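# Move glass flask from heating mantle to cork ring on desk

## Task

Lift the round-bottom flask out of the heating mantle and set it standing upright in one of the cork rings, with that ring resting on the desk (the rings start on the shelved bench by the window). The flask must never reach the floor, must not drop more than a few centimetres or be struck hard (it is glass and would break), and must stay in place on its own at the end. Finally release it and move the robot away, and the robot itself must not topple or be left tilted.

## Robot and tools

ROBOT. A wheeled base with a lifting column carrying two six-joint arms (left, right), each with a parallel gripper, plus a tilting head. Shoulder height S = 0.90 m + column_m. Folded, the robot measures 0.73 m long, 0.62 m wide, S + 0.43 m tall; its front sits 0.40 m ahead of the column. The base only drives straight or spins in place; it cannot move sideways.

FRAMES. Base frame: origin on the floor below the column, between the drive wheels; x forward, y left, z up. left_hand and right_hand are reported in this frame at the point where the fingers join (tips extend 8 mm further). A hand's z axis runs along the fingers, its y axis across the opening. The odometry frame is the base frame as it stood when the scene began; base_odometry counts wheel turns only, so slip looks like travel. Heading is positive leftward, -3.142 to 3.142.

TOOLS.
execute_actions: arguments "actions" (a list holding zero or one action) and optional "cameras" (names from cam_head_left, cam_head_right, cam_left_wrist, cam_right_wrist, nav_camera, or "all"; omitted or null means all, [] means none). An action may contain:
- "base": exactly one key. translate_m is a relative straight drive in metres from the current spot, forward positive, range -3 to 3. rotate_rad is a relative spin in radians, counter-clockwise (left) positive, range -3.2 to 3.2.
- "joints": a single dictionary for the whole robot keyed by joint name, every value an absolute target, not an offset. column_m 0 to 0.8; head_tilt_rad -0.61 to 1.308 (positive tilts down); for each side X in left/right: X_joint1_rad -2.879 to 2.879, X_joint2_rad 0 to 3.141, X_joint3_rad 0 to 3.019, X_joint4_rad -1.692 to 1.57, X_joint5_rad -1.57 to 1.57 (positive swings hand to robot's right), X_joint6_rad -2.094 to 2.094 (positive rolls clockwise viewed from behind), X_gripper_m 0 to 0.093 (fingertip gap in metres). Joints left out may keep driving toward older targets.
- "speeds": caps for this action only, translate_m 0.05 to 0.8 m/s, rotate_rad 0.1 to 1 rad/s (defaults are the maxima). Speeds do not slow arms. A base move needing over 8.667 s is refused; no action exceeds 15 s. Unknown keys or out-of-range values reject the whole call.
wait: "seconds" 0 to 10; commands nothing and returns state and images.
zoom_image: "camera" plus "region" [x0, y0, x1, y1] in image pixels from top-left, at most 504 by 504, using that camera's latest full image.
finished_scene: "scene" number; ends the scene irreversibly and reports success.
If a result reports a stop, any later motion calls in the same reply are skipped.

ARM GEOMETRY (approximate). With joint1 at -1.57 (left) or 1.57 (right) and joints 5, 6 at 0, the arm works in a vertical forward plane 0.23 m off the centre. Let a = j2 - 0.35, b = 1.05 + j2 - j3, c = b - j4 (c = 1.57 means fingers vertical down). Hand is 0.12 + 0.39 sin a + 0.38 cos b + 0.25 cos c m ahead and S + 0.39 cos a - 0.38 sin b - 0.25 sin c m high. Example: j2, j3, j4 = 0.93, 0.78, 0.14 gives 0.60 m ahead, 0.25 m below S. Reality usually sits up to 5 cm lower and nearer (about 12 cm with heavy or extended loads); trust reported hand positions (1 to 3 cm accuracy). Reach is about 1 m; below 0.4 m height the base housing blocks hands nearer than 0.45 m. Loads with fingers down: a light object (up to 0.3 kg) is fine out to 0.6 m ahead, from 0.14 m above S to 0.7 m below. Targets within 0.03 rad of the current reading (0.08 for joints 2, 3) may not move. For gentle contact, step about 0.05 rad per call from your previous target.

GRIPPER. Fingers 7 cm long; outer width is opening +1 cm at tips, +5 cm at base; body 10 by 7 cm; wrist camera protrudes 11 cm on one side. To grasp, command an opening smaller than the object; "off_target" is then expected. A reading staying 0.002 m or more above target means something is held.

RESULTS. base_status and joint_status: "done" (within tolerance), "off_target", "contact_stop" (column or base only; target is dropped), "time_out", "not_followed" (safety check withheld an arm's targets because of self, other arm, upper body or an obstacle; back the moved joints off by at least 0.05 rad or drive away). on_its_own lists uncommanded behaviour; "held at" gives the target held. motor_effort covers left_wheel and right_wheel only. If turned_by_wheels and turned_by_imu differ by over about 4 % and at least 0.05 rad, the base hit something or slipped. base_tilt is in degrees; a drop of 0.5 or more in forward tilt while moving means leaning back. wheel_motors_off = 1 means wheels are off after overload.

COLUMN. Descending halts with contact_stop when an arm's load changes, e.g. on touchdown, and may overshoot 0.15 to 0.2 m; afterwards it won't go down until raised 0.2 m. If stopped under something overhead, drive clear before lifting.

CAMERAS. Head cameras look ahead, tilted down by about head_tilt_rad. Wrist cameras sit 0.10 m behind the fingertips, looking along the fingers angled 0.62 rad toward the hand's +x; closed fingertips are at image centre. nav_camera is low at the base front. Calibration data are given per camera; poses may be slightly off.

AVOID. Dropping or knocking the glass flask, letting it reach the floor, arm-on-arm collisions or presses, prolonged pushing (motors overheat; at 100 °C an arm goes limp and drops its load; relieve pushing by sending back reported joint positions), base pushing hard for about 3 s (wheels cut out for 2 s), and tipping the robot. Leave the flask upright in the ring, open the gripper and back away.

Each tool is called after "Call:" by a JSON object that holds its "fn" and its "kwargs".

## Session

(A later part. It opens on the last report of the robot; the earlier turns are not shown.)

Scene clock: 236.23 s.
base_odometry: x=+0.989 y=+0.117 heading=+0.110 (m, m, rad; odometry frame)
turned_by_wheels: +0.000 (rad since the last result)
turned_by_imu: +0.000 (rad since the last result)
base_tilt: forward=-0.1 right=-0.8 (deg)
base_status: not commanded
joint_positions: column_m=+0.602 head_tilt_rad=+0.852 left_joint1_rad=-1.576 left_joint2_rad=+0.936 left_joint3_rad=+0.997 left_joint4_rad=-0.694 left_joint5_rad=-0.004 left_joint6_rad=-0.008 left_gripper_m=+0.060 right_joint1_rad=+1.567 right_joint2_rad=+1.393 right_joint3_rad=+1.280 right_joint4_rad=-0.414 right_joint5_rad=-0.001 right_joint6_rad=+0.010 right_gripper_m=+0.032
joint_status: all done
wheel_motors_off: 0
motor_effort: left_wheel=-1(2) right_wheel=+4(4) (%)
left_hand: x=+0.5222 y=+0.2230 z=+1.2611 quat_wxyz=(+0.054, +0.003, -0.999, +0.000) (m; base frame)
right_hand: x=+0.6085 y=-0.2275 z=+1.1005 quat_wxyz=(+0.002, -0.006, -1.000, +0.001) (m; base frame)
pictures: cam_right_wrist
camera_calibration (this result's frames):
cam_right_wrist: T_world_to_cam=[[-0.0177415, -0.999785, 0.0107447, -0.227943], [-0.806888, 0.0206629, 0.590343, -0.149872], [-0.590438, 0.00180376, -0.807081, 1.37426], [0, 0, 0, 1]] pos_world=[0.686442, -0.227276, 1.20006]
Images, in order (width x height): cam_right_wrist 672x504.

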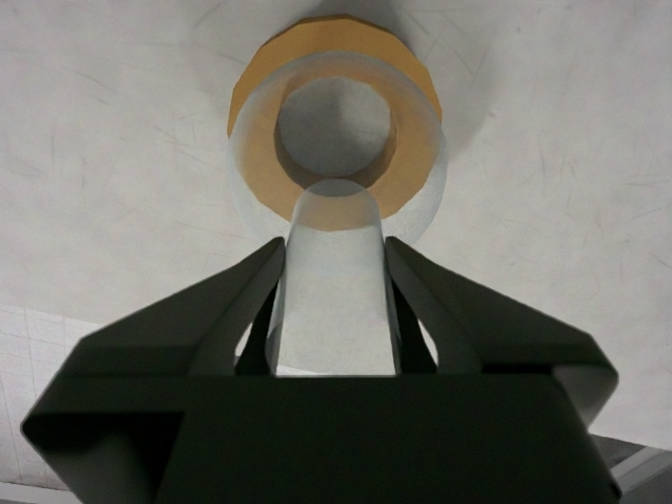

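Contact. Release.

Call:
{"fn": "execute_actions", "kwargs": {"actions": [{"joints":{"right_gripper_m":0.08}}], "cameras": []}}

Call:
{"fn": "execute_actions", "kwargs": {"actions": [{"joints":{"column_m":0.68}}], "cameras": ["cam_right_wrist"]}}

Call:
{"fn": "execute_actions", "kwargs": {"actions": [{"base":{"translate_m":-0.5},"joints":{"head_tilt_rad":0.5}}], "cameras": ["cam_head_left"]}}

Scene clock: 243.40 s.
base_odometry: x=+0.989 y=+0.117 heading=+0.110 (m, m, rad; odometry frame)
turned_by_wheels: +0.000 (rad since the last result)
turned_by_imu: +0.000 (rad since the last result)
base_tilt: forward=+0.0 right=-0.7 (deg)
base_status: not commanded
joint_positions: column_m=+0.602 head_tilt_rad=+0.852 left_joint1_rad=-1.576 left_joint2_rad=+0.936 left_joint3_rad=+0.997 left_joint4_rad=-0.694 left_joint5_rad=-0.004 left_joint6_rad=-0.008 left_gripper_m=+0.060 right_joint1_rad=+1.567 right_joint2_rad=+1.393 right_joint3_rad=+1.280 right_joint4_rad=-0.414 right_joint5_rad=-0.001 right_joint6_rad=+0.010 right_gripper_m=+0.080
joint_status: all done
wheel_motors_off: 0
motor_effort: left_wheel=-1(1) right_wheel=+4(4) (%)
left_hand: x=+0.5222 y=+0.2230 z=+1.2611 quat_wxyz=(+0.054, +0.003, -0.999, +0.000) (m; base frame)
right_hand: x=+0.6085 y=-0.2275 z=+1.1005 quat_wxyz=(+0.002, -0.006, -1.000, +0.001) (m; base frame)
pictures: none
No camera images: the call's "cameras" was empty. Leave "cameras" out to get every camera's image.

Scene clock: 245.00 s.
base_odometry: x=+0.989 y=+0.117 heading=+0.110 (m, m, rad; odometry frame)
turned_by_wheels: +0.000 (rad since the last result)
turned_by_imu: +0.000 (rad since the last result)
base_tilt: forward=-0.2 right=-0.8 (deg)
base_status: not commanded
joint_positions: column_m=+0.680 head_tilt_rad=+0.852 left_joint1_rad=-1.576 left_joint2_rad=+0.936 left_joint3_rad=+0.997 left_joint4_rad=-0.694 left_joint5_rad=-0.004 left_joint6_rad=-0.008 left_gripper_m=+0.060 right_joint1_rad=+1.567 right_joint2_rad=+1.393 right_joint3_rad=+1.280 right_joint4_rad=-0.414 right_joint5_rad=-0.001 right_joint6_rad=+0.010 right_gripper_m=+0.080
joint_status: all done
wheel_motors_off: 0
motor_effort: left_wheel=-1(1) right_wheel=+4(4) (%)
left_hand: x=+0.5222 y=+0.2230 z=+1.3390 quat_wxyz=(+0.054, +0.003, -0.999, +0.000) (m; base frame)
right_hand: x=+0.6085 y=-0.2275 z=+1.1784 quat_wxyz=(+0.002, -0.006, -1.000, +0.001) (m; base frame)
pictures: cam_right_wrist
camera_calibration (this result's frames):
cam_right_wrist: T_world_to_cam=[[-0.0177415, -0.999785, 0.0107447, -0.22878], [-0.806888, 0.0206629, 0.590343, -0.195836], [-0.590438, 0.00180376, -0.807081, 1.4371], [0, 0, 0, 1]] pos_world=[0.686442, -0.227276, 1.27792]
Images, in order (width x height): cam_right_wrist 672x504.

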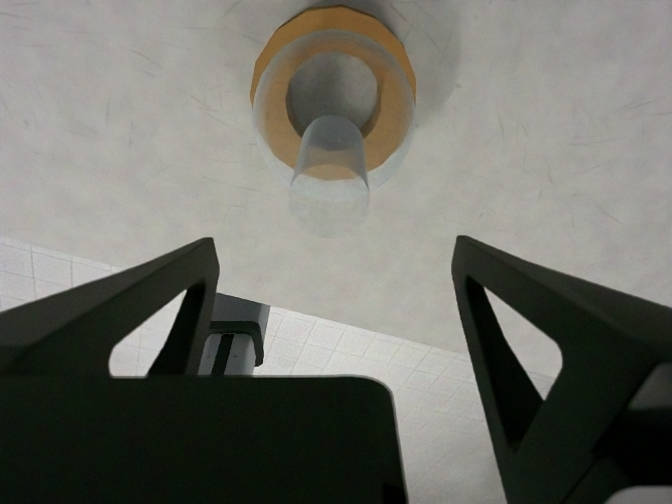

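Scene clock: 247.87 s.
base_odometry: x=+0.492 y=+0.062 heading=+0.110 (m, m, rad; odometry frame)
turned_by_wheels: +0.000 (rad since the last result)
turned_by_imu: +0.000 (rad since the last result)
base_tilt: forward=-0.1 right=-0.7 (deg)
base_status: done
joint_positions: column_m=+0.680 head_tilt_rad=+0.518 left_joint1_rad=-1.576 left_joint2_rad=+0.936 left_joint3_rad=+0.994 left_joint4_rad=-0.694 left_joint5_rad=-0.004 left_joint6_rad=-0.008 left_gripper_m=+0.060 right_joint1_rad=+1.567 right_joint2_rad=+1.393 right_joint3_rad=+1.278 right_joint4_rad=-0.414 right_joint5_rad=-0.001 right_joint6_rad=+0.010 right_gripper_m=+0.080
joint_status: all done
wheel_motors_off: 0
motor_effort: left_wheel=+1(67) right_wheel=+0(44) (%)
left_hand: x=+0.5203 y=+0.2230 z=+1.3385 quat_wxyz=(+0.056, +0.002, -0.998, +0.000) (m; base frame)
right_hand: x=+0.6076 y=-0.2275 z=+1.1782 quat_wxyz=(+0.003, -0.006, -1.000, +0.001) (m; base frame)
pictures: cam_head_left
camera_calibration (this result's frames):
cam_head_left: T_world_to_cam=[[0.12763, -0.991551, -0.0231906, 0.072886], [-0.483753, -0.0418215, -0.874205, 1.48015], [0.865848, 0.122793, -0.485003, 0.693051], [0, 0, 0, 1]] pos_world=[0.106649, 0.0490703, 1.63178]
Images, in order (width x height): cam_head_left 672x504.

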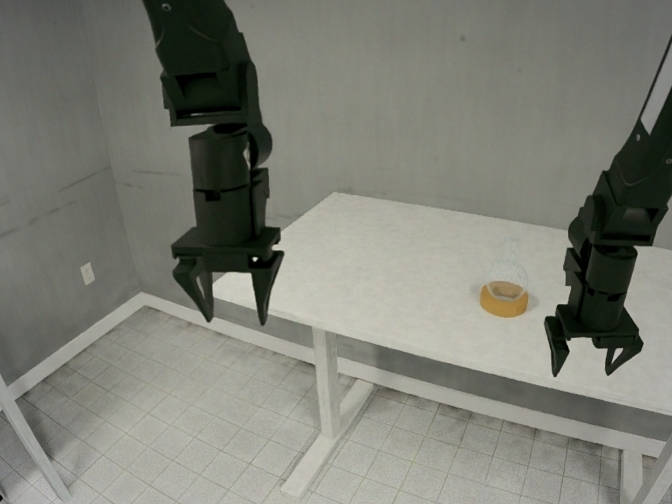

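Call:
{"fn": "finished_scene", "kwargs": {"scene": 1}}

The scene is finished: the task was done.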